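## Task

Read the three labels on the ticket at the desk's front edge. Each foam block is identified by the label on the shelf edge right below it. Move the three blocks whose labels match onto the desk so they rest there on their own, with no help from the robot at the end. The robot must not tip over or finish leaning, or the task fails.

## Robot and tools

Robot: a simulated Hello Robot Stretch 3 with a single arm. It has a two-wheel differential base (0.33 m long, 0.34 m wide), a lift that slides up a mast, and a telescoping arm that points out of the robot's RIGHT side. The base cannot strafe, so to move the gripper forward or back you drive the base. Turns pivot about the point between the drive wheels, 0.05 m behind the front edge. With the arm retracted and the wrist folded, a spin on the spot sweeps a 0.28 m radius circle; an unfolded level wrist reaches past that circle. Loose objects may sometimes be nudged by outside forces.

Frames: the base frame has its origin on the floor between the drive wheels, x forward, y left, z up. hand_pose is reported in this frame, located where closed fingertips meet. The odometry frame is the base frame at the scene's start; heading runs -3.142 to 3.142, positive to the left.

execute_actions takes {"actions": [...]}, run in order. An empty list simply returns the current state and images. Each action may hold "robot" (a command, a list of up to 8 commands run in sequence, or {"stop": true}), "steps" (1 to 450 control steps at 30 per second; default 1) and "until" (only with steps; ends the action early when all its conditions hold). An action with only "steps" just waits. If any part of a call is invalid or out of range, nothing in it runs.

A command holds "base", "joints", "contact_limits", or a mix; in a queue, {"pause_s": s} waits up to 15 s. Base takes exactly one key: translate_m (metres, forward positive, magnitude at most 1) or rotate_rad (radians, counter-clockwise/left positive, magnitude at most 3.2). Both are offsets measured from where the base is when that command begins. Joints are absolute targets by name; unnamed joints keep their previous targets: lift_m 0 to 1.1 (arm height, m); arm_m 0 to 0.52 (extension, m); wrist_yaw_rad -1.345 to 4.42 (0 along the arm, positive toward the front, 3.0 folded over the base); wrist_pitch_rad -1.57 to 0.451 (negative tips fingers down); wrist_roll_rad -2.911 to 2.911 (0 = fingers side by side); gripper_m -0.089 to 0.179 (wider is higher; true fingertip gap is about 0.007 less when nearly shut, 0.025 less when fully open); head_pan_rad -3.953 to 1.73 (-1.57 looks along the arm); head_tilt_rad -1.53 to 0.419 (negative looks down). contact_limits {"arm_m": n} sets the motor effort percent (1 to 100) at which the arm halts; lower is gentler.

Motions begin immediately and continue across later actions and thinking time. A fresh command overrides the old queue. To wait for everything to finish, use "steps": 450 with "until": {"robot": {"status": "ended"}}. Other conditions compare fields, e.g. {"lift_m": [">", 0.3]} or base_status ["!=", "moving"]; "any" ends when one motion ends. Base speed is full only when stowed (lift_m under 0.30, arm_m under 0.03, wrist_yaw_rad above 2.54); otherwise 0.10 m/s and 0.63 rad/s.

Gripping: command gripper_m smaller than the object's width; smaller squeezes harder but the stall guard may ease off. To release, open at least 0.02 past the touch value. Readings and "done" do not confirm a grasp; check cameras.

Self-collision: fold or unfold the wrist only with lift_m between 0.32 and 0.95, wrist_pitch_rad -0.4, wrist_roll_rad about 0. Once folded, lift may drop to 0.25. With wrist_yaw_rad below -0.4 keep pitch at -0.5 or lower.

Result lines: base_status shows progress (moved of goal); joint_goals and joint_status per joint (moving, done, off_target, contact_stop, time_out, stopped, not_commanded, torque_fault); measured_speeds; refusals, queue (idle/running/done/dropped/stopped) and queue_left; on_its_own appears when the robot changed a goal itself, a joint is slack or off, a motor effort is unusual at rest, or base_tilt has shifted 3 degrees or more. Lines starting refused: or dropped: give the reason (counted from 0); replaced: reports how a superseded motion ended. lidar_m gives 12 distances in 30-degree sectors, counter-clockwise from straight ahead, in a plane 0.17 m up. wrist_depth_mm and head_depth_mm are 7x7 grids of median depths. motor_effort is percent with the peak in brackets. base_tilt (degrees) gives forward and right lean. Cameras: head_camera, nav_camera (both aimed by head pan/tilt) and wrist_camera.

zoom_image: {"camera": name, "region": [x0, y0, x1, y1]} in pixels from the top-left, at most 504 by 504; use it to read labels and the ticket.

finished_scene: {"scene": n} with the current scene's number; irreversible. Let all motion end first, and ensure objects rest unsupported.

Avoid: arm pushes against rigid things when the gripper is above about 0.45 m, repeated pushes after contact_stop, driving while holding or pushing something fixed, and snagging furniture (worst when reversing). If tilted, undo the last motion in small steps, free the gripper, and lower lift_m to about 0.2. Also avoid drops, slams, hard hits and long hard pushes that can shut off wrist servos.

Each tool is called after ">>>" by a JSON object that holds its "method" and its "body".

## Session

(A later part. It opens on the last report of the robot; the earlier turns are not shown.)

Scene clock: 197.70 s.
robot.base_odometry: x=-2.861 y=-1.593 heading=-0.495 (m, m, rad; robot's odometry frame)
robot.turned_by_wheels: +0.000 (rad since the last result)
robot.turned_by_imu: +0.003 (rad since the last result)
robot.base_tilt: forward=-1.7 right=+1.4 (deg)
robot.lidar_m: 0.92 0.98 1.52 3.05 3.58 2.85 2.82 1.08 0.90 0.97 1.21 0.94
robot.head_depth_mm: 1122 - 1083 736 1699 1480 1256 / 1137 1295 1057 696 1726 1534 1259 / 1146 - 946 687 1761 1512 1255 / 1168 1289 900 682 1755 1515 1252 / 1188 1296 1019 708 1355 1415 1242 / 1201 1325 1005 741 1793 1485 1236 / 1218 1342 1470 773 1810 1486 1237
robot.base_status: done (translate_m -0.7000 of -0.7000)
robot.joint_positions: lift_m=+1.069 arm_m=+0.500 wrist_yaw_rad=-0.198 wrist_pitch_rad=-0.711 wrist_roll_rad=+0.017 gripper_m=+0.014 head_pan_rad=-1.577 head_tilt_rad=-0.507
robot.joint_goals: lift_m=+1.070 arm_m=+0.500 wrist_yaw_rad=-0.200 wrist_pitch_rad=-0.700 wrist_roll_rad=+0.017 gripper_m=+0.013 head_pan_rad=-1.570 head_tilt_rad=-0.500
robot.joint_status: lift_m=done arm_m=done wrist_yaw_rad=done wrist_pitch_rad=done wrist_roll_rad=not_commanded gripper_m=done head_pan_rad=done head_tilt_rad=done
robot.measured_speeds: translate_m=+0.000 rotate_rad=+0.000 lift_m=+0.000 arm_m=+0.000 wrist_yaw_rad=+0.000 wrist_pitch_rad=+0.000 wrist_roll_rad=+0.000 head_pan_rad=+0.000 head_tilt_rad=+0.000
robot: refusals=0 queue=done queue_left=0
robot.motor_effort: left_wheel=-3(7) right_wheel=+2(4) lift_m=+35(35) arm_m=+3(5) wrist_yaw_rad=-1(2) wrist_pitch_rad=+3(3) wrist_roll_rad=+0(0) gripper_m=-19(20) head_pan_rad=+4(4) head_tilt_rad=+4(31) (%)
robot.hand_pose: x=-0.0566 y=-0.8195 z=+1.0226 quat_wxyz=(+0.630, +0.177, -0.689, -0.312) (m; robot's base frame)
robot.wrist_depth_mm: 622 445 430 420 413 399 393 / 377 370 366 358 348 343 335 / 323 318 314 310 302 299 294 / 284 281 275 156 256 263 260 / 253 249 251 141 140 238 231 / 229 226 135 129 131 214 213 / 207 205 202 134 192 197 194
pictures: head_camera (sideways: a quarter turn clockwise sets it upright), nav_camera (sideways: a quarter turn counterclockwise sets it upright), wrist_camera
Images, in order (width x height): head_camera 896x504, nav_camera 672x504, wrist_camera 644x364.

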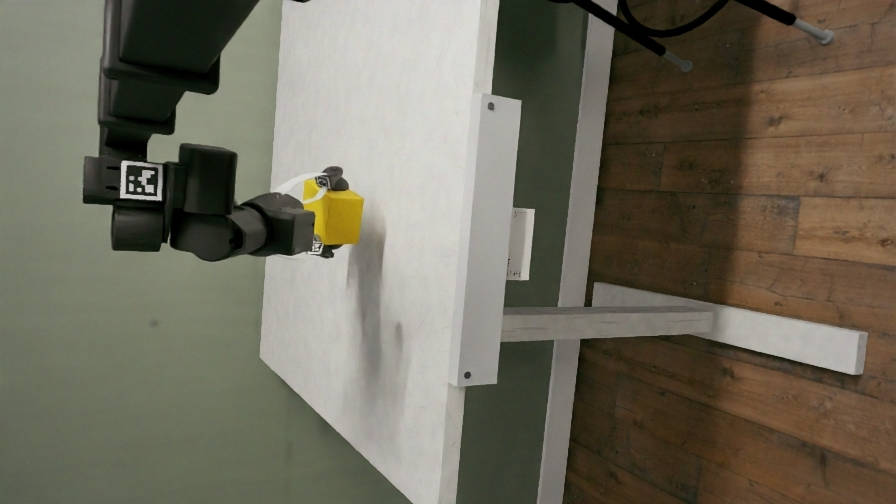

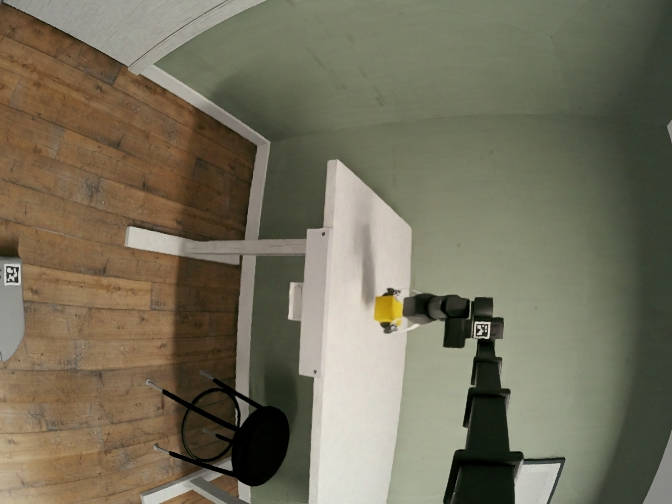

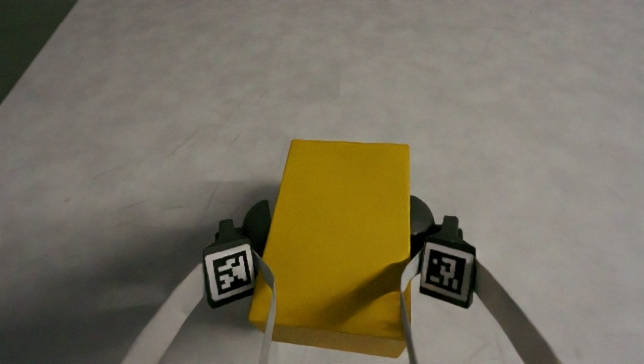

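>>> {"method": "execute_actions", "body": {"actions": [{"robot":[{"joints":{"lift_m":1.027}},{"joints":{"gripper_m":0.12}},{"joints":{"arm_m":0.17}},{"joints":{"arm_m":0,"wrist_yaw_rad":2.6,"wrist_pitch_rad":-0.2,"lift_m":0.29,"gripper_m":0.05},"base":{"rotate_rad":1.53}},{"base":{"translate_m":1}},{"base":{"translate_m":1}},{"base":{"translate_m":0.42}},{"base":{"rotate_rad":1.52},"joints":{"wrist_yaw_rad":0.55,"wrist_pitch_rad":0,"lift_m":0.55,"head_tilt_rad":-0.75,"gripper_m":0.15}}],"steps":450,"until":{"robot":{"status":"ended"}}},{"steps":450,"until":{"robot":{"status":"ended"}}},{"steps":450,"until":{"robot":{"status":"ended"}}}]}}

Scene clock: 231.93 s.
robot.base_odometry: x=-1.626 y=+0.488 heading=+2.555 (m, m, rad; robot's odometry frame)
robot.turned_by_wheels: +3.050 (rad since the last result)
robot.turned_by_imu: +3.035 (rad since the last result)
robot.base_tilt: forward=-1.8 right=+1.3 (deg)
robot.lidar_m: 2.67 2.77 3.78 3.20 1.55 1.13 0.67 0.70 0.99 0.64 0.93 0.96
robot.head_depth_mm: 791 900 1056 1265 1473 1318 1154 / 792 907 1057 1266 1482 1306 1168 / 749 890 1059 1272 1482 1309 1178 / 722 665 955 999 1369 1285 1160 / 735 659 995 1027 1376 1268 1087 / 734 652 996 1049 1367 1272 1122 / 731 644 998 1042 1350 1263 1122
robot.base_status: done (rotate_rad +1.5198 of +1.5200)
robot.joint_positions: lift_m=+0.549 arm_m=+0.003 wrist_yaw_rad=+0.553 wrist_pitch_rad=-0.023 wrist_roll_rad=+0.017 gripper_m=+0.150 head_pan_rad=-1.577 head_tilt_rad=-0.741
robot.joint_goals: lift_m=+0.550 arm_m=+0.000 wrist_yaw_rad=+0.550 wrist_pitch_rad=+0.000 wrist_roll_rad=+0.017 gripper_m=+0.150 head_pan_rad=-1.570 head_tilt_rad=-0.750
robot.joint_status: lift_m=done arm_m=done wrist_yaw_rad=done wrist_pitch_rad=done wrist_roll_rad=not_commanded gripper_m=done head_pan_rad=done head_tilt_rad=done
robot.measured_speeds: translate_m=+0.000 rotate_rad=+0.000 lift_m=+0.000 arm_m=+0.000 wrist_yaw_rad=+0.000 wrist_pitch_rad=+0.000 wrist_roll_rad=+0.000 head_pan_rad=+0.000 head_tilt_rad=+0.000
robot: refusals=0 queue=done queue_left=0
robot.motor_effort: left_wheel=-4(9) right_wheel=+3(8) lift_m=+34(36) arm_m=-4(4) wrist_yaw_rad=-1(3) wrist_pitch_rad=+7(8) wrist_roll_rad=+0(0) gripper_m=+1(82) head_pan_rad=+4(4) head_tilt_rad=-4(25) (%)
robot.hand_pose: x=+0.1128 y=-0.3652 z=+0.6582 quat_wxyz=(+0.677, +0.202, -0.683, +0.183) (m; robot's base frame)
robot.wrist_depth_mm: - 732 824 735 622 563 494 / - 755 839 761 644 562 496 / - - 862 785 665 586 457 / - - 688 736 646 574 416 / - - 910 783 475 469 371 / - - 948 903 720 651 337 / - - 892 848 787 643 430
pictures: head_camera (sideways: a quarter turn clockwise sets it upright), nav_camera (sideways: a quarter turn counterclockwise sets it upright), wrist_camera
Images, in order (width x height): head_camera 896x504, nav_camera 672x504, wrist_camera 644x364.

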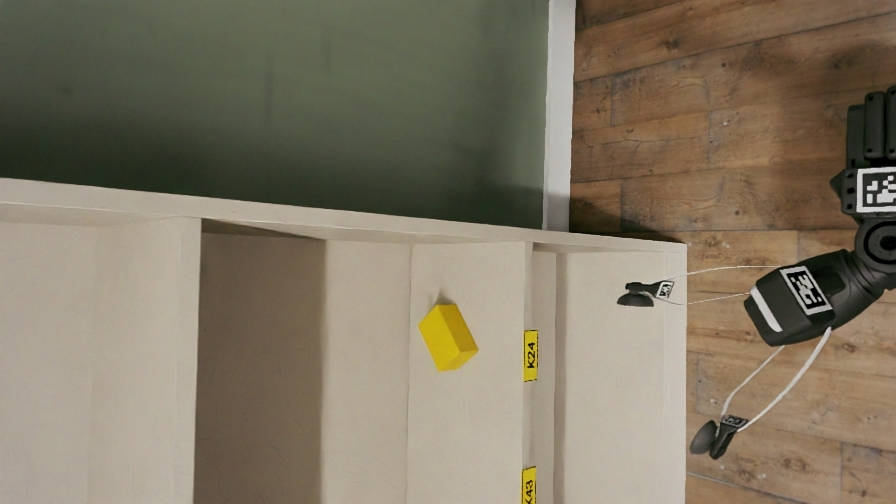

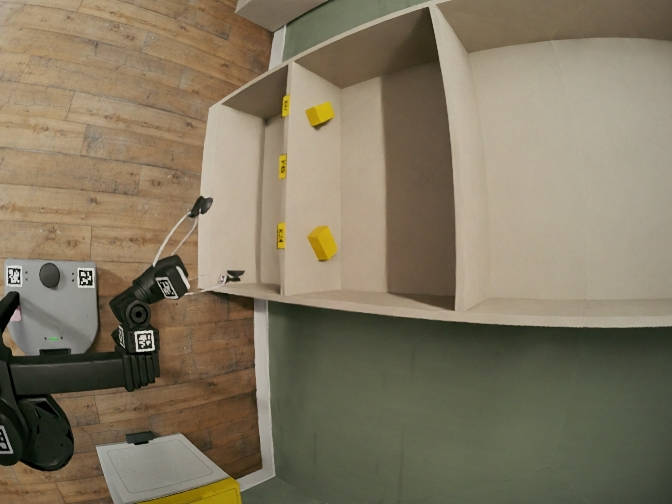

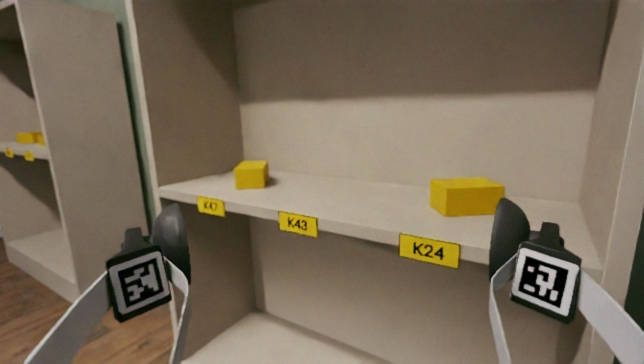

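>>> {"method": "execute_actions", "body": {"actions": [{"robot":{"base":{"translate_m":0.055},"joints":{"wrist_yaw_rad":0.4,"arm_m":0.4,"lift_m":0.54},"contact_limits":{"arm_m":15}},"steps":450,"until":{"robot":{"status":"ended"}}}]}}

Scene clock: 242.17 s.
robot.base_odometry: x=-1.672 y=+0.519 heading=+2.555 (m, m, rad; robot's odometry frame)
robot.turned_by_wheels: +0.000 (rad since the last result)
robot.turned_by_imu: +0.001 (rad since the last result)
robot.base_tilt: forward=-1.6 right=+1.3 (deg)
robot.lidar_m: 2.62 2.71 3.74 3.20 1.62 1.19 0.73 0.75 0.99 0.65 0.93 0.92
robot.head_depth_mm: 790 902 1057 1272 1472 1317 1145 / 766 905 1052 1267 1478 1313 1142 / 715 630 854 1036 1425 1300 1136 / 735 667 999 1106 1344 1273 1139 / 737 657 997 1022 1365 1269 1133 / 731 650 998 1045 1360 1268 1129 / 732 642 994 1046 1357 1260 1121
robot.base_status: done (translate_m +0.0550 of +0.0550)
robot.joint_positions: lift_m=+0.541 arm_m=+0.400 wrist_yaw_rad=+0.402 wrist_pitch_rad=-0.023 wrist_roll_rad=+0.017 gripper_m=+0.150 head_pan_rad=-1.577 head_tilt_rad=-0.741
robot.joint_goals: lift_m=+0.540 arm_m=+0.400 wrist_yaw_rad=+0.400 wrist_pitch_rad=+0.000 wrist_roll_rad=+0.017 gripper_m=+0.150 head_pan_rad=-1.570 head_tilt_rad=-0.750
robot.joint_status: lift_m=done arm_m=done wrist_yaw_rad=done wrist_pitch_rad=done wrist_roll_rad=not_commanded gripper_m=done head_pan_rad=done head_tilt_rad=done
robot.measured_speeds: translate_m=+0.000 rotate_rad=+0.000 lift_m=+0.000 arm_m=+0.000 wrist_yaw_rad=+0.000 wrist_pitch_rad=+0.000 wrist_roll_rad=+0.000 head_pan_rad=+0.000 head_tilt_rad=+0.000
robot: refusals=0 queue=done queue_left=0
robot.motor_effort: left_wheel=-4(6) right_wheel=+2(5) lift_m=+11(34) arm_m=+3(4) wrist_yaw_rad=-1(2) wrist_pitch_rad=+7(7) wrist_roll_rad=+0(0) gripper_m=+0(1) head_pan_rad=+4(4) head_tilt_rad=-4(4) (%)
robot.contact_limits: arm_m 15 (drawing in: default 17, maximum 28; extending or still: default 22, maximum 37)
robot.hand_pose: x=+0.0786 y=-0.7798 z=+0.6494 quat_wxyz=(+0.689, +0.150, -0.697, +0.132) (m; robot's base frame)
robot.wrist_depth_mm: 399 344 305 271 243 221 204 / 417 363 317 280 250 228 209 / 445 382 326 289 260 236 213 / 477 397 346 300 267 242 220 / 438 417 358 314 279 258 226 / 318 - 306 302 278 265 228 / 255 240 237 168 166 230 219
pictures: head_camera (sideways: a quarter turn clockwise sets it upright), nav_camera (sideways: a quarter turn counterclockwise sets it upright), wrist_camera
Images, in order (width x height): head_camera 896x504, nav_camera 672x504, wrist_camera 644x364.

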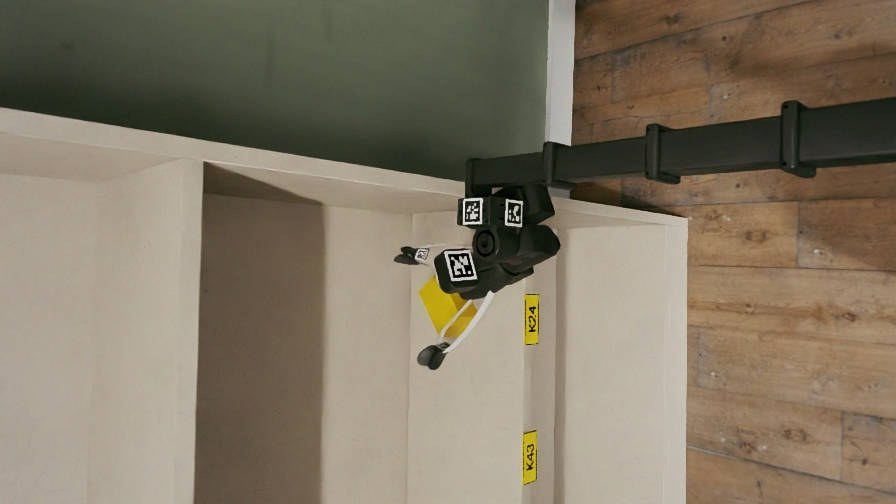

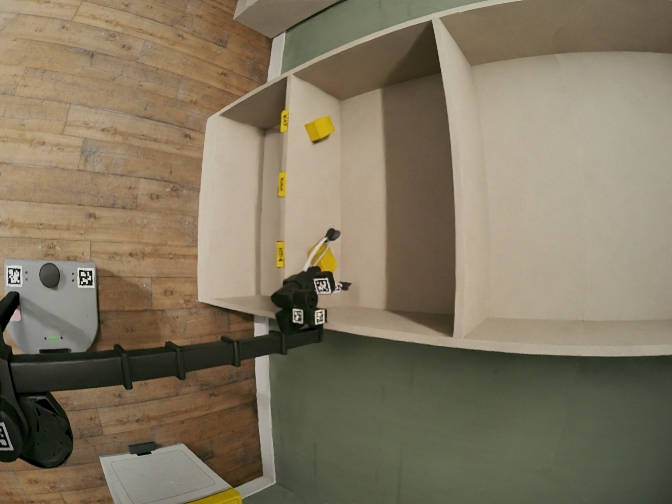

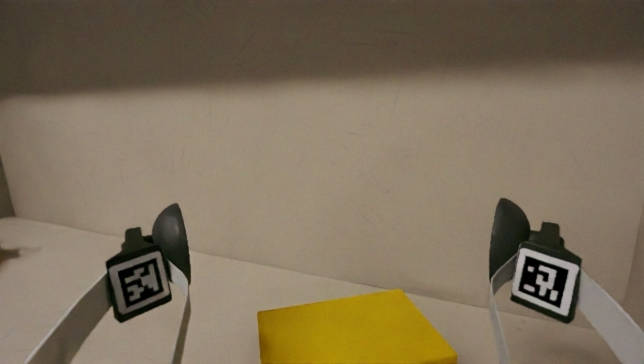

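>>> {"method": "execute_actions", "body": {"actions": [{"robot":[{"base":{"translate_m":-0.04},"joints":{"wrist_yaw_rad":0.52,"arm_m":0.41}},{"joints":{"lift_m":0.476}},{"joints":{"gripper_m":0.045}},{"joints":{"lift_m":0.5}}],"steps":450,"until":{"robot":{"status":"ended"}}}]}}

Scene clock: 246.70 s.
robot.base_odometry: x=-1.639 y=+0.496 heading=+2.555 (m, m, rad; robot's odometry frame)
robot.turned_by_wheels: +0.000 (rad since the last result)
robot.turned_by_imu: +0.001 (rad since the last result)
robot.base_tilt: forward=-1.8 right=+1.2 (deg)
robot.lidar_m: 2.66 2.77 3.78 3.24 1.57 1.15 0.69 0.72 0.98 0.64 0.93 0.95
robot.head_depth_mm: 790 905 1056 1256 1474 1314 1144 / 789 905 1050 1262 1474 1315 1140 / 683 856 1034 1270 1466 1301 1135 / 734 668 980 1064 1367 1273 1132 / 736 658 1000 1020 1368 1275 1125 / 733 651 996 1053 1355 1270 1124 / 730 645 989 1045 1357 1256 1124
robot.base_status: done (translate_m -0.0400 of -0.0400)
robot.joint_positions: lift_m=+0.480 arm_m=+0.410 wrist_yaw_rad=+0.517 wrist_pitch_rad=+0.014 wrist_roll_rad=+0.014 gripper_m=+0.150 head_pan_rad=-1.577 head_tilt_rad=-0.741
robot.joint_goals: lift_m=+0.480 arm_m=+0.410 wrist_yaw_rad=+0.520 wrist_pitch_rad=+0.000 wrist_roll_rad=+0.014 gripper_m=+0.150 head_pan_rad=-1.570 head_tilt_rad=-0.750
robot.joint_status: lift_m=contact_stop arm_m=done wrist_yaw_rad=done wrist_pitch_rad=done wrist_roll_rad=not_commanded gripper_m=done head_pan_rad=done head_tilt_rad=done
robot.measured_speeds: translate_m=+0.000 rotate_rad=+0.000 lift_m=-0.001 arm_m=+0.000 wrist_yaw_rad=+0.000 wrist_pitch_rad=+0.120 wrist_roll_rad=+0.000 head_pan_rad=+0.000 head_tilt_rad=+0.000
robot: refusals=0 queue=dropped queue_left=0
robot.on_its_own: lift_m is slack since a contact_stop, until your next command for it
robot.motor_effort: left_wheel=-6(8) right_wheel=+5(6) lift_m=+17(17) arm_m=+3(6) wrist_yaw_rad=+2(4) wrist_pitch_rad=-7(9) wrist_roll_rad=+1(1) gripper_m=+1(1) head_pan_rad=+4(4) head_tilt_rad=-4(4) (%)
robot.hand_pose: x=+0.1053 y=-0.7777 z=+0.5980 quat_wxyz=(+0.678, +0.177, -0.689, +0.184) (m; robot's base frame)
robot.wrist_depth_mm: 506 406 335 288 247 221 199 / 532 427 347 296 255 225 202 / 544 444 360 305 262 231 207 / 532 444 372 311 269 236 212 / 328 350 291 176 257 252 214 / 221 - 141 143 148 201 209 / - 166 146 148 152 159 155
pictures: head_camera (sideways: a quarter turn clockwise sets it upright), nav_camera (sideways: a quarter turn counterclockwise sets it upright), wrist_camera
dropped: robot: command 1 of its queue: lift_m: contact_stop
Images, in order (width x height): head_camera 896x504, nav_camera 672x504, wrist_camera 644x364.

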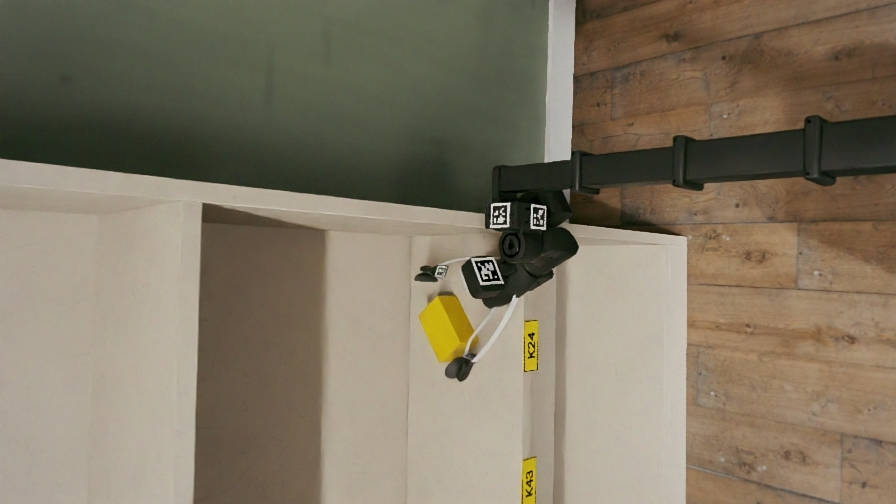

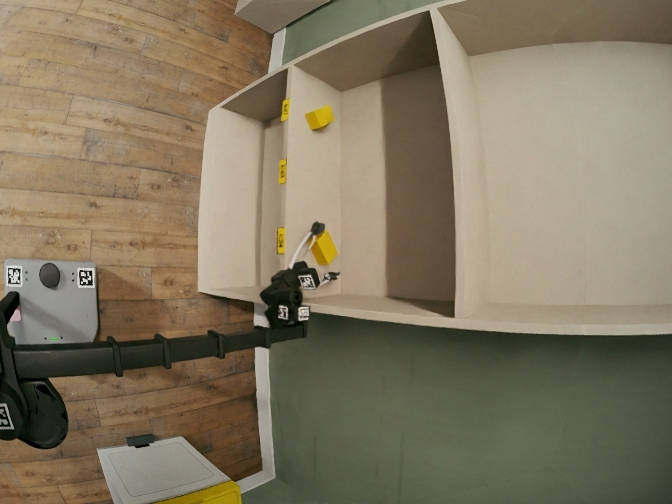

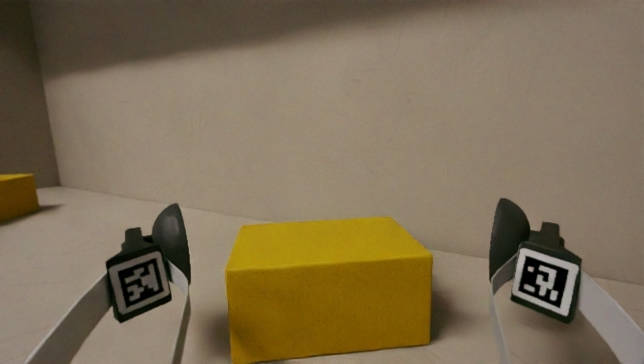

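Gripper body touches the shelf; pitch down instead.

>>> {"method": "execute_actions", "body": {"actions": [{"robot":[{"joints":{"lift_m":0.505,"wrist_pitch_rad":-0.15,"wrist_yaw_rad":0.55,"arm_m":0.42}},{"joints":{"gripper_m":0.045}},{"joints":{"lift_m":0.53}}],"steps":450,"until":{"robot":{"status":"ended"}}}]}}

Scene clock: 254.57 s.
robot.base_odometry: x=-1.639 y=+0.496 heading=+2.555 (m, m, rad; robot's odometry frame)
robot.turned_by_wheels: +0.000 (rad since the last result)
robot.turned_by_imu: +0.001 (rad since the last result)
robot.base_tilt: forward=-1.7 right=+1.3 (deg)
robot.lidar_m: 2.66 2.77 3.77 3.25 1.57 1.15 0.69 0.71 0.99 0.64 0.93 0.95
robot.head_depth_mm: 790 903 1052 1263 1473 1313 1139 / 792 906 1057 1265 1476 1305 1144 / 564 668 1032 1242 1481 1295 1134 / 736 665 978 1095 1379 1276 1132 / 732 658 1000 994 1360 1269 1130 / 734 649 1000 1044 1363 1269 1130 / 730 642 996 1039 1357 1257 1116
robot.base_status: done (translate_m -0.0400 of -0.0400)
robot.joint_positions: lift_m=+0.529 arm_m=+0.420 wrist_yaw_rad=+0.549 wrist_pitch_rad=-0.168 wrist_roll_rad=+0.011 gripper_m=+0.046 head_pan_rad=-1.577 head_tilt_rad=-0.741
robot.joint_goals: lift_m=+0.530 arm_m=+0.420 wrist_yaw_rad=+0.550 wrist_pitch_rad=-0.150 wrist_roll_rad=+0.011 gripper_m=+0.045 head_pan_rad=-1.570 head_tilt_rad=-0.750
robot.joint_status: lift_m=done arm_m=done wrist_yaw_rad=done wrist_pitch_rad=done wrist_roll_rad=not_commanded gripper_m=done head_pan_rad=done head_tilt_rad=done
robot.measured_speeds: translate_m=+0.000 rotate_rad=+0.000 lift_m=+0.000 arm_m=+0.000 wrist_yaw_rad=+0.000 wrist_pitch_rad=+0.000 wrist_roll_rad=+0.000 head_pan_rad=+0.000 head_tilt_rad=+0.000
robot: refusals=0 queue=done queue_left=0
robot.motor_effort: left_wheel=-3(6) right_wheel=+2(6) lift_m=+34(34) arm_m=+3(4) wrist_yaw_rad=+2(8) wrist_pitch_rad=+6(15) wrist_roll_rad=+2(2) gripper_m=-18(92) head_pan_rad=+4(4) head_tilt_rad=-4(4) (%)
robot.hand_pose: x=+0.1083 y=-0.7767 z=+0.6015 quat_wxyz=(+0.691, +0.249, -0.666, +0.132) (m; robot's base frame)
robot.wrist_depth_mm: 496 396 319 268 234 207 185 / 521 421 342 283 244 215 191 / 535 465 363 300 258 224 199 / 382 382 356 176 255 233 206 / 273 270 132 134 136 238 217 / 210 214 138 140 144 - 197 / 172 170 168 162 165 163 163
pictures: head_camera (sideways: a quarter turn clockwise sets it upright), nav_camera (sideways: a quarter turn counterclockwise sets it upright), wrist_camera
Images, in order (width x height): head_camera 896x504, nav_camera 672x504, wrist_camera 644x364.

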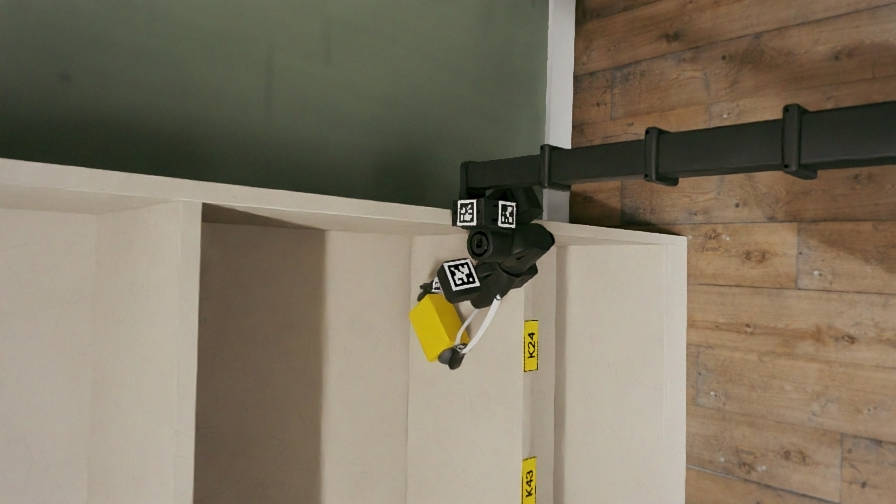

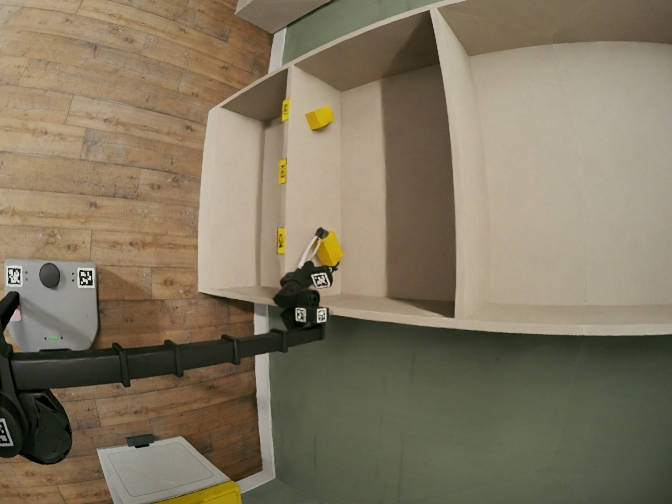

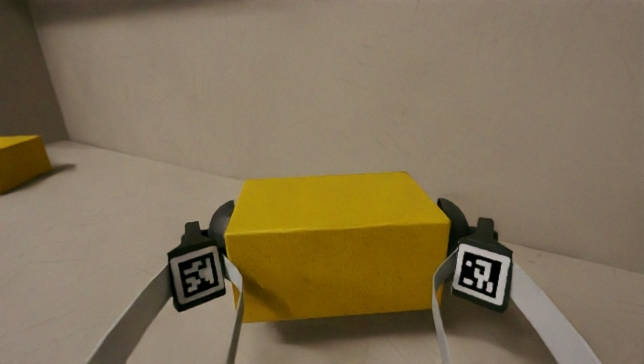

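>>> {"method": "execute_actions", "body": {"actions": [{"robot":[{"joints":{"arm_m":0}},{"joints":{"wrist_yaw_rad":2.6,"lift_m":0.29},"base":{"rotate_rad":1.44}},{"base":{"translate_m":1}},{"base":{"translate_m":1}},{"base":{"translate_m":0.36}},{"joints":{"wrist_yaw_rad":0,"lift_m":0.94,"head_tilt_rad":-0.5},"base":{"rotate_rad":1.71}},{"joints":{"arm_m":0.45}},{"joints":{"lift_m":0.912}}],"steps":450,"until":{"robot":{"status":"ended"}}},{"steps":450,"until":{"robot":{"status":"ended"}}},{"steps":450,"until":{"robot":{"status":"ended"}}}]}}

Scene clock: 291.17 s.
robot.base_odometry: x=-3.190 y=-1.282 heading=-0.578 (m, m, rad; robot's odometry frame)
robot.turned_by_wheels: +3.150 (rad since the last result)
robot.turned_by_imu: +3.134 (rad since the last result)
robot.base_tilt: forward=-1.7 right=+1.3 (deg)
robot.lidar_m: 1.40 1.47 2.01 2.97 3.32 2.43 2.34 2.13 0.92 0.88 1.23 1.45
robot.head_depth_mm: 1211 1352 1073 823 - - 1248 / 1214 1356 1154 - 1825 1520 1260 / 1233 1354 1347 1317 1215 1473 1256 / 1232 1351 1207 1318 1205 1462 1254 / 1227 1347 1020 1676 1805 1452 1242 / 1222 1359 1008 1707 1813 1489 1240 / 1229 1355 997 1695 1806 1486 1236
robot.base_status: done (rotate_rad +1.7098 of +1.7100)
robot.joint_positions: lift_m=+0.913 arm_m=+0.450 wrist_yaw_rad=+0.002 wrist_pitch_rad=-0.170 wrist_roll_rad=+0.011 gripper_m=+0.046 head_pan_rad=-1.577 head_tilt_rad=-0.507
robot.joint_goals: lift_m=+0.912 arm_m=+0.450 wrist_yaw_rad=+0.000 wrist_pitch_rad=-0.150 wrist_roll_rad=+0.011 gripper_m=+0.045 head_pan_rad=-1.570 head_tilt_rad=-0.500
robot.joint_status: lift_m=done arm_m=done wrist_yaw_rad=done wrist_pitch_rad=done wrist_roll_rad=not_commanded gripper_m=done head_pan_rad=done head_tilt_rad=done
robot.measured_speeds: translate_m=+0.000 rotate_rad=+0.000 lift_m=+0.000 arm_m=+0.000 wrist_yaw_rad=+0.000 wrist_pitch_rad=+0.000 wrist_roll_rad=+0.000 head_pan_rad=+0.000 head_tilt_rad=+0.000
robot: refusals=0 queue=done queue_left=0
robot.motor_effort: left_wheel=-3(9) right_wheel=+2(8) lift_m=+12(34) arm_m=+3(3) wrist_yaw_rad=-1(4) wrist_pitch_rad=+6(6) wrist_roll_rad=+2(2) gripper_m=-18(18) head_pan_rad=+4(4) head_tilt_rad=+4(22) (%)
robot.hand_pose: x=-0.0209 y=-0.8431 z=+0.9843 quat_wxyz=(+0.701, +0.061, -0.708, -0.060) (m; robot's base frame)
robot.wrist_depth_mm: 745 726 724 723 718 697 706 / 765 770 744 762 743 747 738 / 570 550 530 508 490 479 459 / 331 323 318 176 281 300 293 / 234 231 132 133 136 223 216 / 181 184 139 140 144 - 169 / 147 147 145 143 142 141 140
pictures: head_camera (sideways: a quarter turn clockwise sets it upright), nav_camera (sideways: a quarter turn counterclockwise sets it upright), wrist_camera
Images, in order (width x height): head_camera 896x504, nav_camera 672x504, wrist_camera 644x364.

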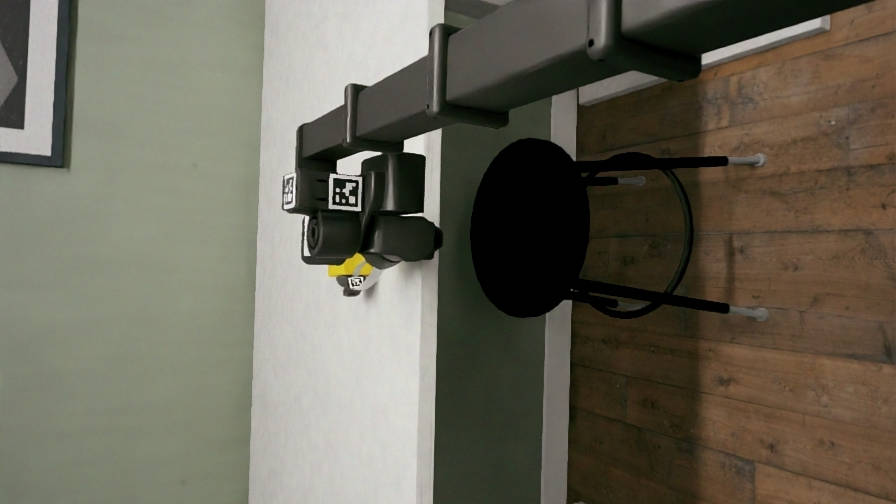

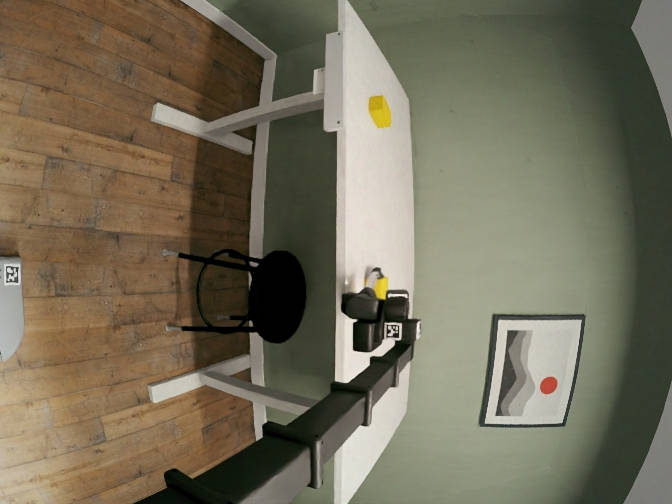

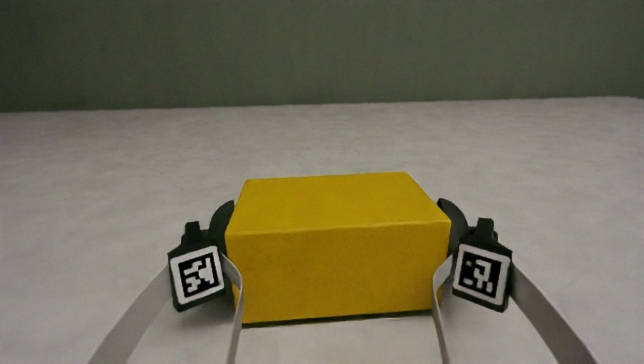

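>>> {"method": "execute_actions", "body": {"actions": [{"robot":[{"joints":{"gripper_m":0.15}},{"joints":{"arm_m":0.2}},{"joints":{"arm_m":0,"wrist_yaw_rad":2.6,"lift_m":0.29,"gripper_m":0.05},"base":{"rotate_rad":2.165}},{"base":{"translate_m":1}},{"base":{"translate_m":1}},{"base":{"translate_m":0.81}},{"base":{"rotate_rad":0.99},"joints":{"wrist_yaw_rad":0,"lift_m":0.57,"head_tilt_rad":-0.75,"gripper_m":0.15}}],"steps":450,"until":{"robot":{"status":"ended"}}},{"steps":450,"until":{"robot":{"status":"ended"}}},{"steps":450,"until":{"robot":{"status":"ended"}}}]}}

Scene clock: 323.63 s.
robot.base_odometry: x=-3.235 y=+1.528 heading=+2.576 (m, m, rad; robot's odometry frame)
robot.turned_by_wheels: +3.155 (rad since the last result)
robot.turned_by_imu: +3.140 (rad since the last result)
robot.base_tilt: forward=-1.8 right=+1.4 (deg)
robot.lidar_m: 0.82 0.85 1.15 3.10 3.52 3.05 2.52 1.26 0.77 0.89 0.70 0.85
robot.head_depth_mm: 765 649 986 1031 1186 1297 1148 / 765 641 985 993 1383 1281 1165 / 765 674 987 993 1370 1286 1159 / 758 666 979 982 1377 1277 - / 751 656 982 973 1359 1271 1131 / 750 650 981 1003 1333 1269 1126 / 750 645 934 939 1165 1284 1118
robot.base_status: done (rotate_rad +0.9898 of +0.9900)
robot.joint_positions: lift_m=+0.569 arm_m=+0.003 wrist_yaw_rad=+0.004 wrist_pitch_rad=-0.170 wrist_roll_rad=+0.012 gripper_m=+0.150 head_pan_rad=-1.577 head_tilt_rad=-0.741
robot.joint_goals: lift_m=+0.570 arm_m=+0.000 wrist_yaw_rad=+0.000 wrist_pitch_rad=-0.150 wrist_roll_rad=+0.012 gripper_m=+0.150 head_pan_rad=-1.570 head_tilt_rad=-0.750
robot.joint_status: lift_m=done arm_m=done wrist_yaw_rad=done wrist_pitch_rad=done wrist_roll_rad=not_commanded gripper_m=done head_pan_rad=done head_tilt_rad=done
robot.measured_speeds: translate_m=+0.000 rotate_rad=+0.000 lift_m=+0.000 arm_m=+0.000 wrist_yaw_rad=+0.000 wrist_pitch_rad=+0.000 wrist_roll_rad=+0.000 head_pan_rad=+0.000 head_tilt_rad=+0.000
robot: refusals=0 queue=done queue_left=0
robot.motor_effort: left_wheel=-4(9) right_wheel=+2(7) lift_m=+34(35) arm_m=-3(4) wrist_yaw_rad=-2(4) wrist_pitch_rad=+6(6) wrist_roll_rad=+2(2) gripper_m=+2(81) head_pan_rad=+4(4) head_tilt_rad=-5(23) (%)
robot.hand_pose: x=-0.0206 y=-0.3962 z=+0.6411 quat_wxyz=(+0.701, +0.061, -0.708, -0.059) (m; robot's base frame)
robot.wrist_depth_mm: 417 569 577 576 576 580 521 / 417 605 617 607 612 596 527 / 421 560 523 565 558 509 497 / 422 439 431 413 448 408 433 / 765 521 742 740 717 722 535 / 856 - 781 785 773 786 486 / 894 584 776 788 778 739 559
pictures: head_camera (sideways: a quarter turn clockwise sets it upright), nav_camera (sideways: a quarter turn counterclockwise sets it upright), wrist_camera
Images, in order (width x height): head_camera 896x504, nav_camera 672x504, wrist_camera 644x364.

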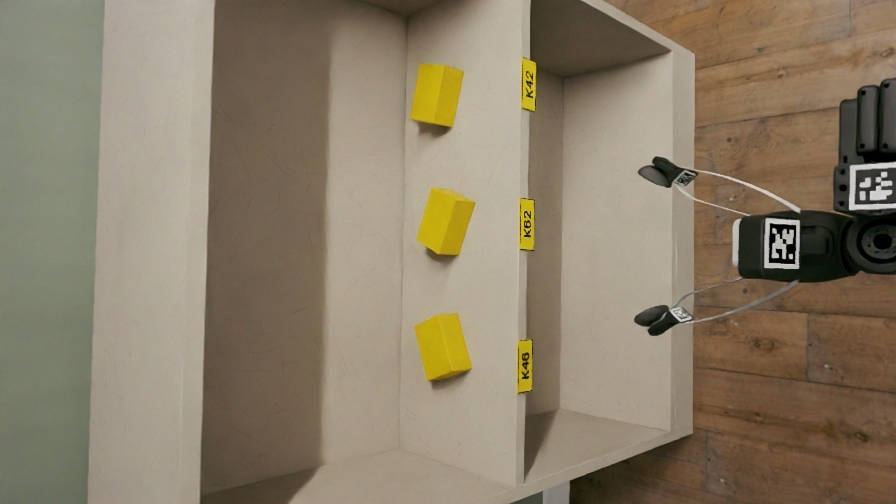

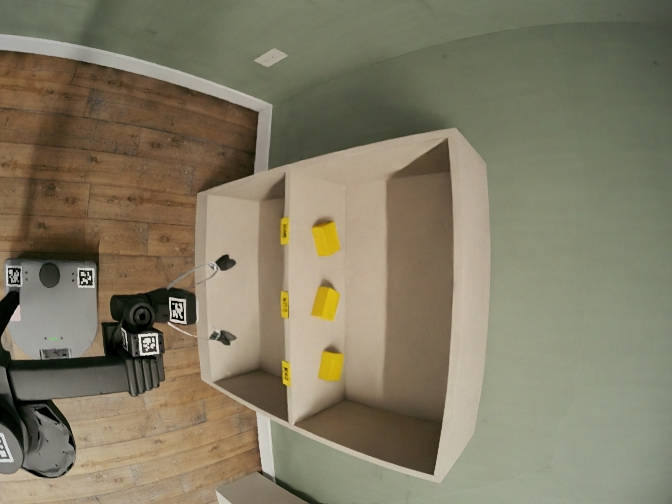

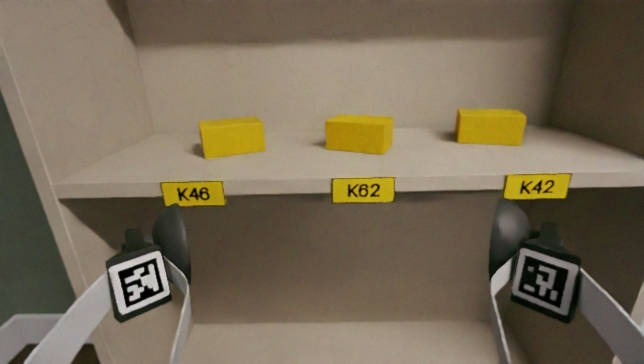

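>>> {"method": "execute_actions", "body": {"actions": [{"robot":{"base":{"translate_m":0.07},"joints":{"wrist_yaw_rad":0.35,"arm_m":0.31,"lift_m":0.555}},"steps":450,"until":{"robot":{"status":"ended"}}}]}}

Scene clock: 336.93 s.
robot.base_odometry: x=-3.294 y=+1.565 heading=+2.576 (m, m, rad; robot's odometry frame)
robot.turned_by_wheels: +0.000 (rad since the last result)
robot.turned_by_imu: +0.001 (rad since the last result)
robot.base_tilt: forward=-1.6 right=+1.3 (deg)
robot.lidar_m: 0.75 0.78 1.06 2.83 3.55 3.14 2.59 1.32 0.81 0.89 0.67 0.78
robot.head_depth_mm: 766 647 983 1000 1329 1286 1153 / 761 643 990 1025 1388 1281 1159 / 762 671 982 984 - 1275 1140 / 759 667 986 1042 1327 1271 1134 / 751 659 980 981 1376 1268 1133 / 750 651 964 979 1230 1262 1125 / 749 643 754 894 1458 1286 1125
robot.base_status: done (translate_m +0.0700 of +0.0700)
robot.joint_positions: lift_m=+0.556 arm_m=+0.310 wrist_yaw_rad=+0.348 wrist_pitch_rad=-0.170 wrist_roll_rad=+0.012 gripper_m=+0.150 head_pan_rad=-1.577 head_tilt_rad=-0.741
robot.joint_goals: lift_m=+0.555 arm_m=+0.310 wrist_yaw_rad=+0.350 wrist_pitch_rad=-0.150 wrist_roll_rad=+0.012 gripper_m=+0.150 head_pan_rad=-1.570 head_tilt_rad=-0.750
robot.joint_status: lift_m=done arm_m=done wrist_yaw_rad=done wrist_pitch_rad=done wrist_roll_rad=not_commanded gripper_m=done head_pan_rad=done head_tilt_rad=done
robot.measured_speeds: translate_m=+0.000 rotate_rad=+0.000 lift_m=+0.000 arm_m=+0.000 wrist_yaw_rad=+0.000 wrist_pitch_rad=+0.000 wrist_roll_rad=+0.000 head_pan_rad=+0.000 head_tilt_rad=+0.000
robot: refusals=0 queue=done queue_left=0
robot.motor_effort: left_wheel=-4(6) right_wheel=+2(6) lift_m=+11(35) arm_m=+3(5) wrist_yaw_rad=+2(3) wrist_pitch_rad=+6(6) wrist_roll_rad=+2(2) gripper_m=+0(1) head_pan_rad=+4(4) head_tilt_rad=-5(5) (%)
robot.hand_pose: x=+0.0632 y=-0.6882 z=+0.6273 quat_wxyz=(+0.701, +0.181, -0.687, +0.062) (m; robot's base frame)
robot.wrist_depth_mm: 215 266 350 328 302 275 254 / 219 273 364 344 316 289 268 / 222 277 387 364 330 303 279 / 225 282 353 229 240 310 288 / 229 259 254 206 210 259 239 / 203 - 198 195 193 187 181 / 179 164 162 160 159 157 153
pictures: head_camera (sideways: a quarter turn clockwise sets it upright), nav_camera (sideways: a quarter turn counterclockwise sets it upright), wrist_camera
Images, in order (width x height): head_camera 896x504, nav_camera 672x504, wrist_camera 644x364.

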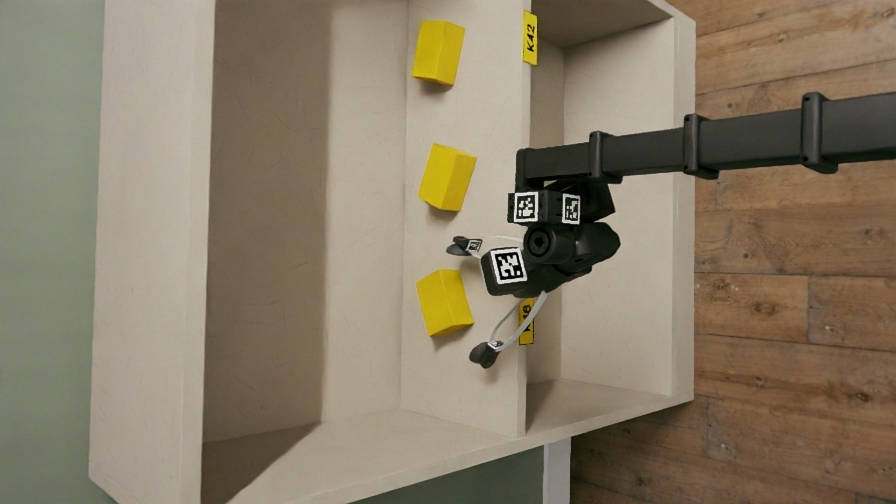

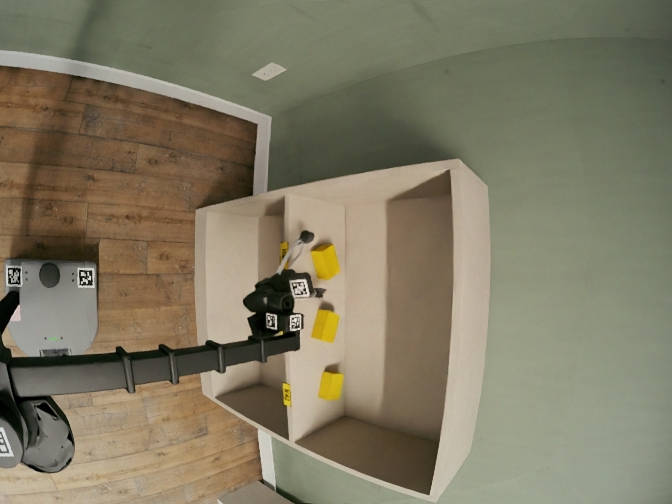

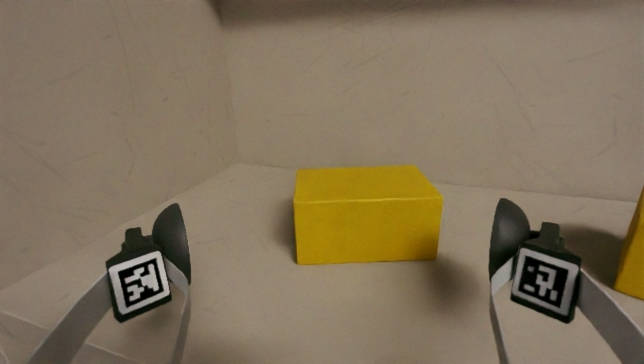

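>>> {"method": "execute_actions", "body": {"actions": [{"robot":[{"base":{"translate_m":0.008},"joints":{"lift_m":0.537,"arm_m":0.38}},{"joints":{"gripper_m":0.045}},{"joints":{"lift_m":0.56}},{"joints":{"arm_m":0}},{"joints":{"wrist_yaw_rad":2.6,"lift_m":0.29},"base":{"rotate_rad":2.1}}],"steps":450,"until":{"robot":{"status":"ended"}}}]}}

Scene clock: 352.03 s.
robot.base_odometry: x=-3.300 y=+1.570 heading=-1.607 (m, m, rad; robot's odometry frame)
robot.turned_by_wheels: +2.100 (rad since the last result)
robot.turned_by_imu: +2.086 (rad since the last result)
robot.base_tilt: forward=-1.7 right=+1.3 (deg)
robot.lidar_m: 3.49 3.15 2.60 1.32 0.93 0.89 0.67 0.78 0.74 0.77 1.04 2.71
robot.head_depth_mm: 606 674 765 878 1037 1240 1144 / 637 713 815 950 1132 1289 1140 / 668 757 859 1027 1237 1306 1134 / 706 801 710 1118 1387 1304 1131 / 747 833 702 1228 1453 1292 1127 / 801 868 729 1363 1511 1289 1118 / 853 902 1198 1520 1508 1286 1125
robot.base_status: done (rotate_rad +2.0998 of +2.1000)
robot.joint_positions: lift_m=+0.291 arm_m=+0.003 wrist_yaw_rad=+2.596 wrist_pitch_rad=-0.170 wrist_roll_rad=+0.012 gripper_m=+0.046 head_pan_rad=-1.577 head_tilt_rad=-0.741
robot.joint_goals: lift_m=+0.290 arm_m=+0.000 wrist_yaw_rad=+2.600 wrist_pitch_rad=-0.150 wrist_roll_rad=+0.012 gripper_m=+0.045 head_pan_rad=-1.570 head_tilt_rad=-0.750
robot.joint_status: lift_m=done arm_m=done wrist_yaw_rad=done wrist_pitch_rad=done wrist_roll_rad=not_commanded gripper_m=done head_pan_rad=done head_tilt_rad=done
robot.measured_speeds: translate_m=+0.000 rotate_rad=+0.000 lift_m=+0.000 arm_m=+0.000 wrist_yaw_rad=+0.000 wrist_pitch_rad=+0.000 wrist_roll_rad=+0.000 head_pan_rad=+0.000 head_tilt_rad=+0.000
robot: refusals=0 queue=done queue_left=0
robot.motor_effort: left_wheel=-4(10) right_wheel=+2(7) lift_m=+10(37) arm_m=-3(3) wrist_yaw_rad=+3(3) wrist_pitch_rad=+6(6) wrist_roll_rad=+2(2) gripper_m=-19(94) head_pan_rad=+4(4) head_tilt_rad=-4(4) (%)
robot.hand_pose: x=+0.1076 y=+0.0648 z=+0.3623 quat_wxyz=(+0.247, +0.698, -0.133, +0.658) (m; robot's base frame)
robot.wrist_depth_mm: - - - - - - - / - - - - - - - / - - - - - - - / - - - 177 - - - / 922 885 130 131 131 851 822 / 711 696 137 136 137 674 638 / 570 568 558 537 528 540 532
pictures: head_camera (sideways: a quarter turn clockwise sets it upright), nav_camera (sideways: a quarter turn counterclockwise sets it upright), wrist_camera
Images, in order (width x height): head_camera 896x504, nav_camera 672x504, wrist_camera 644x364.

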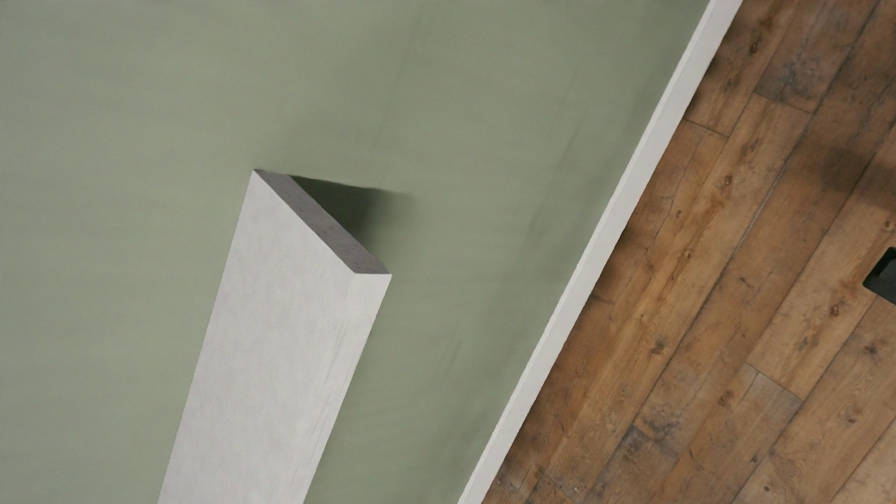

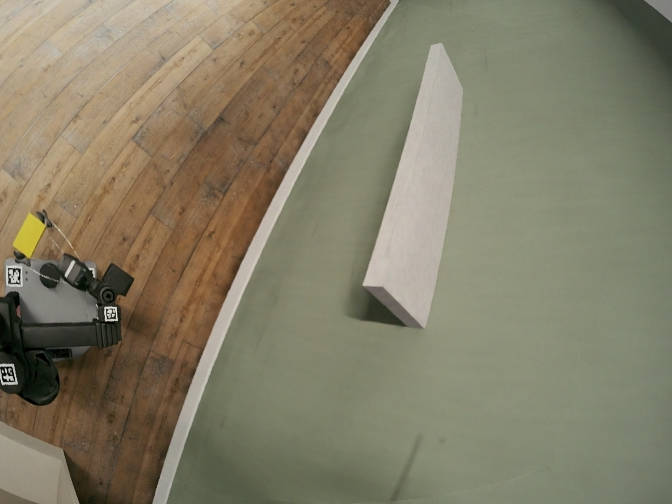

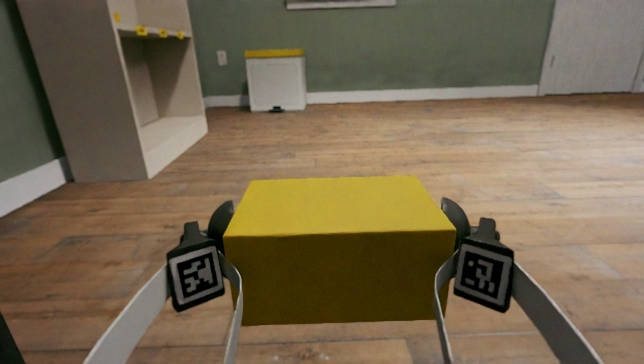

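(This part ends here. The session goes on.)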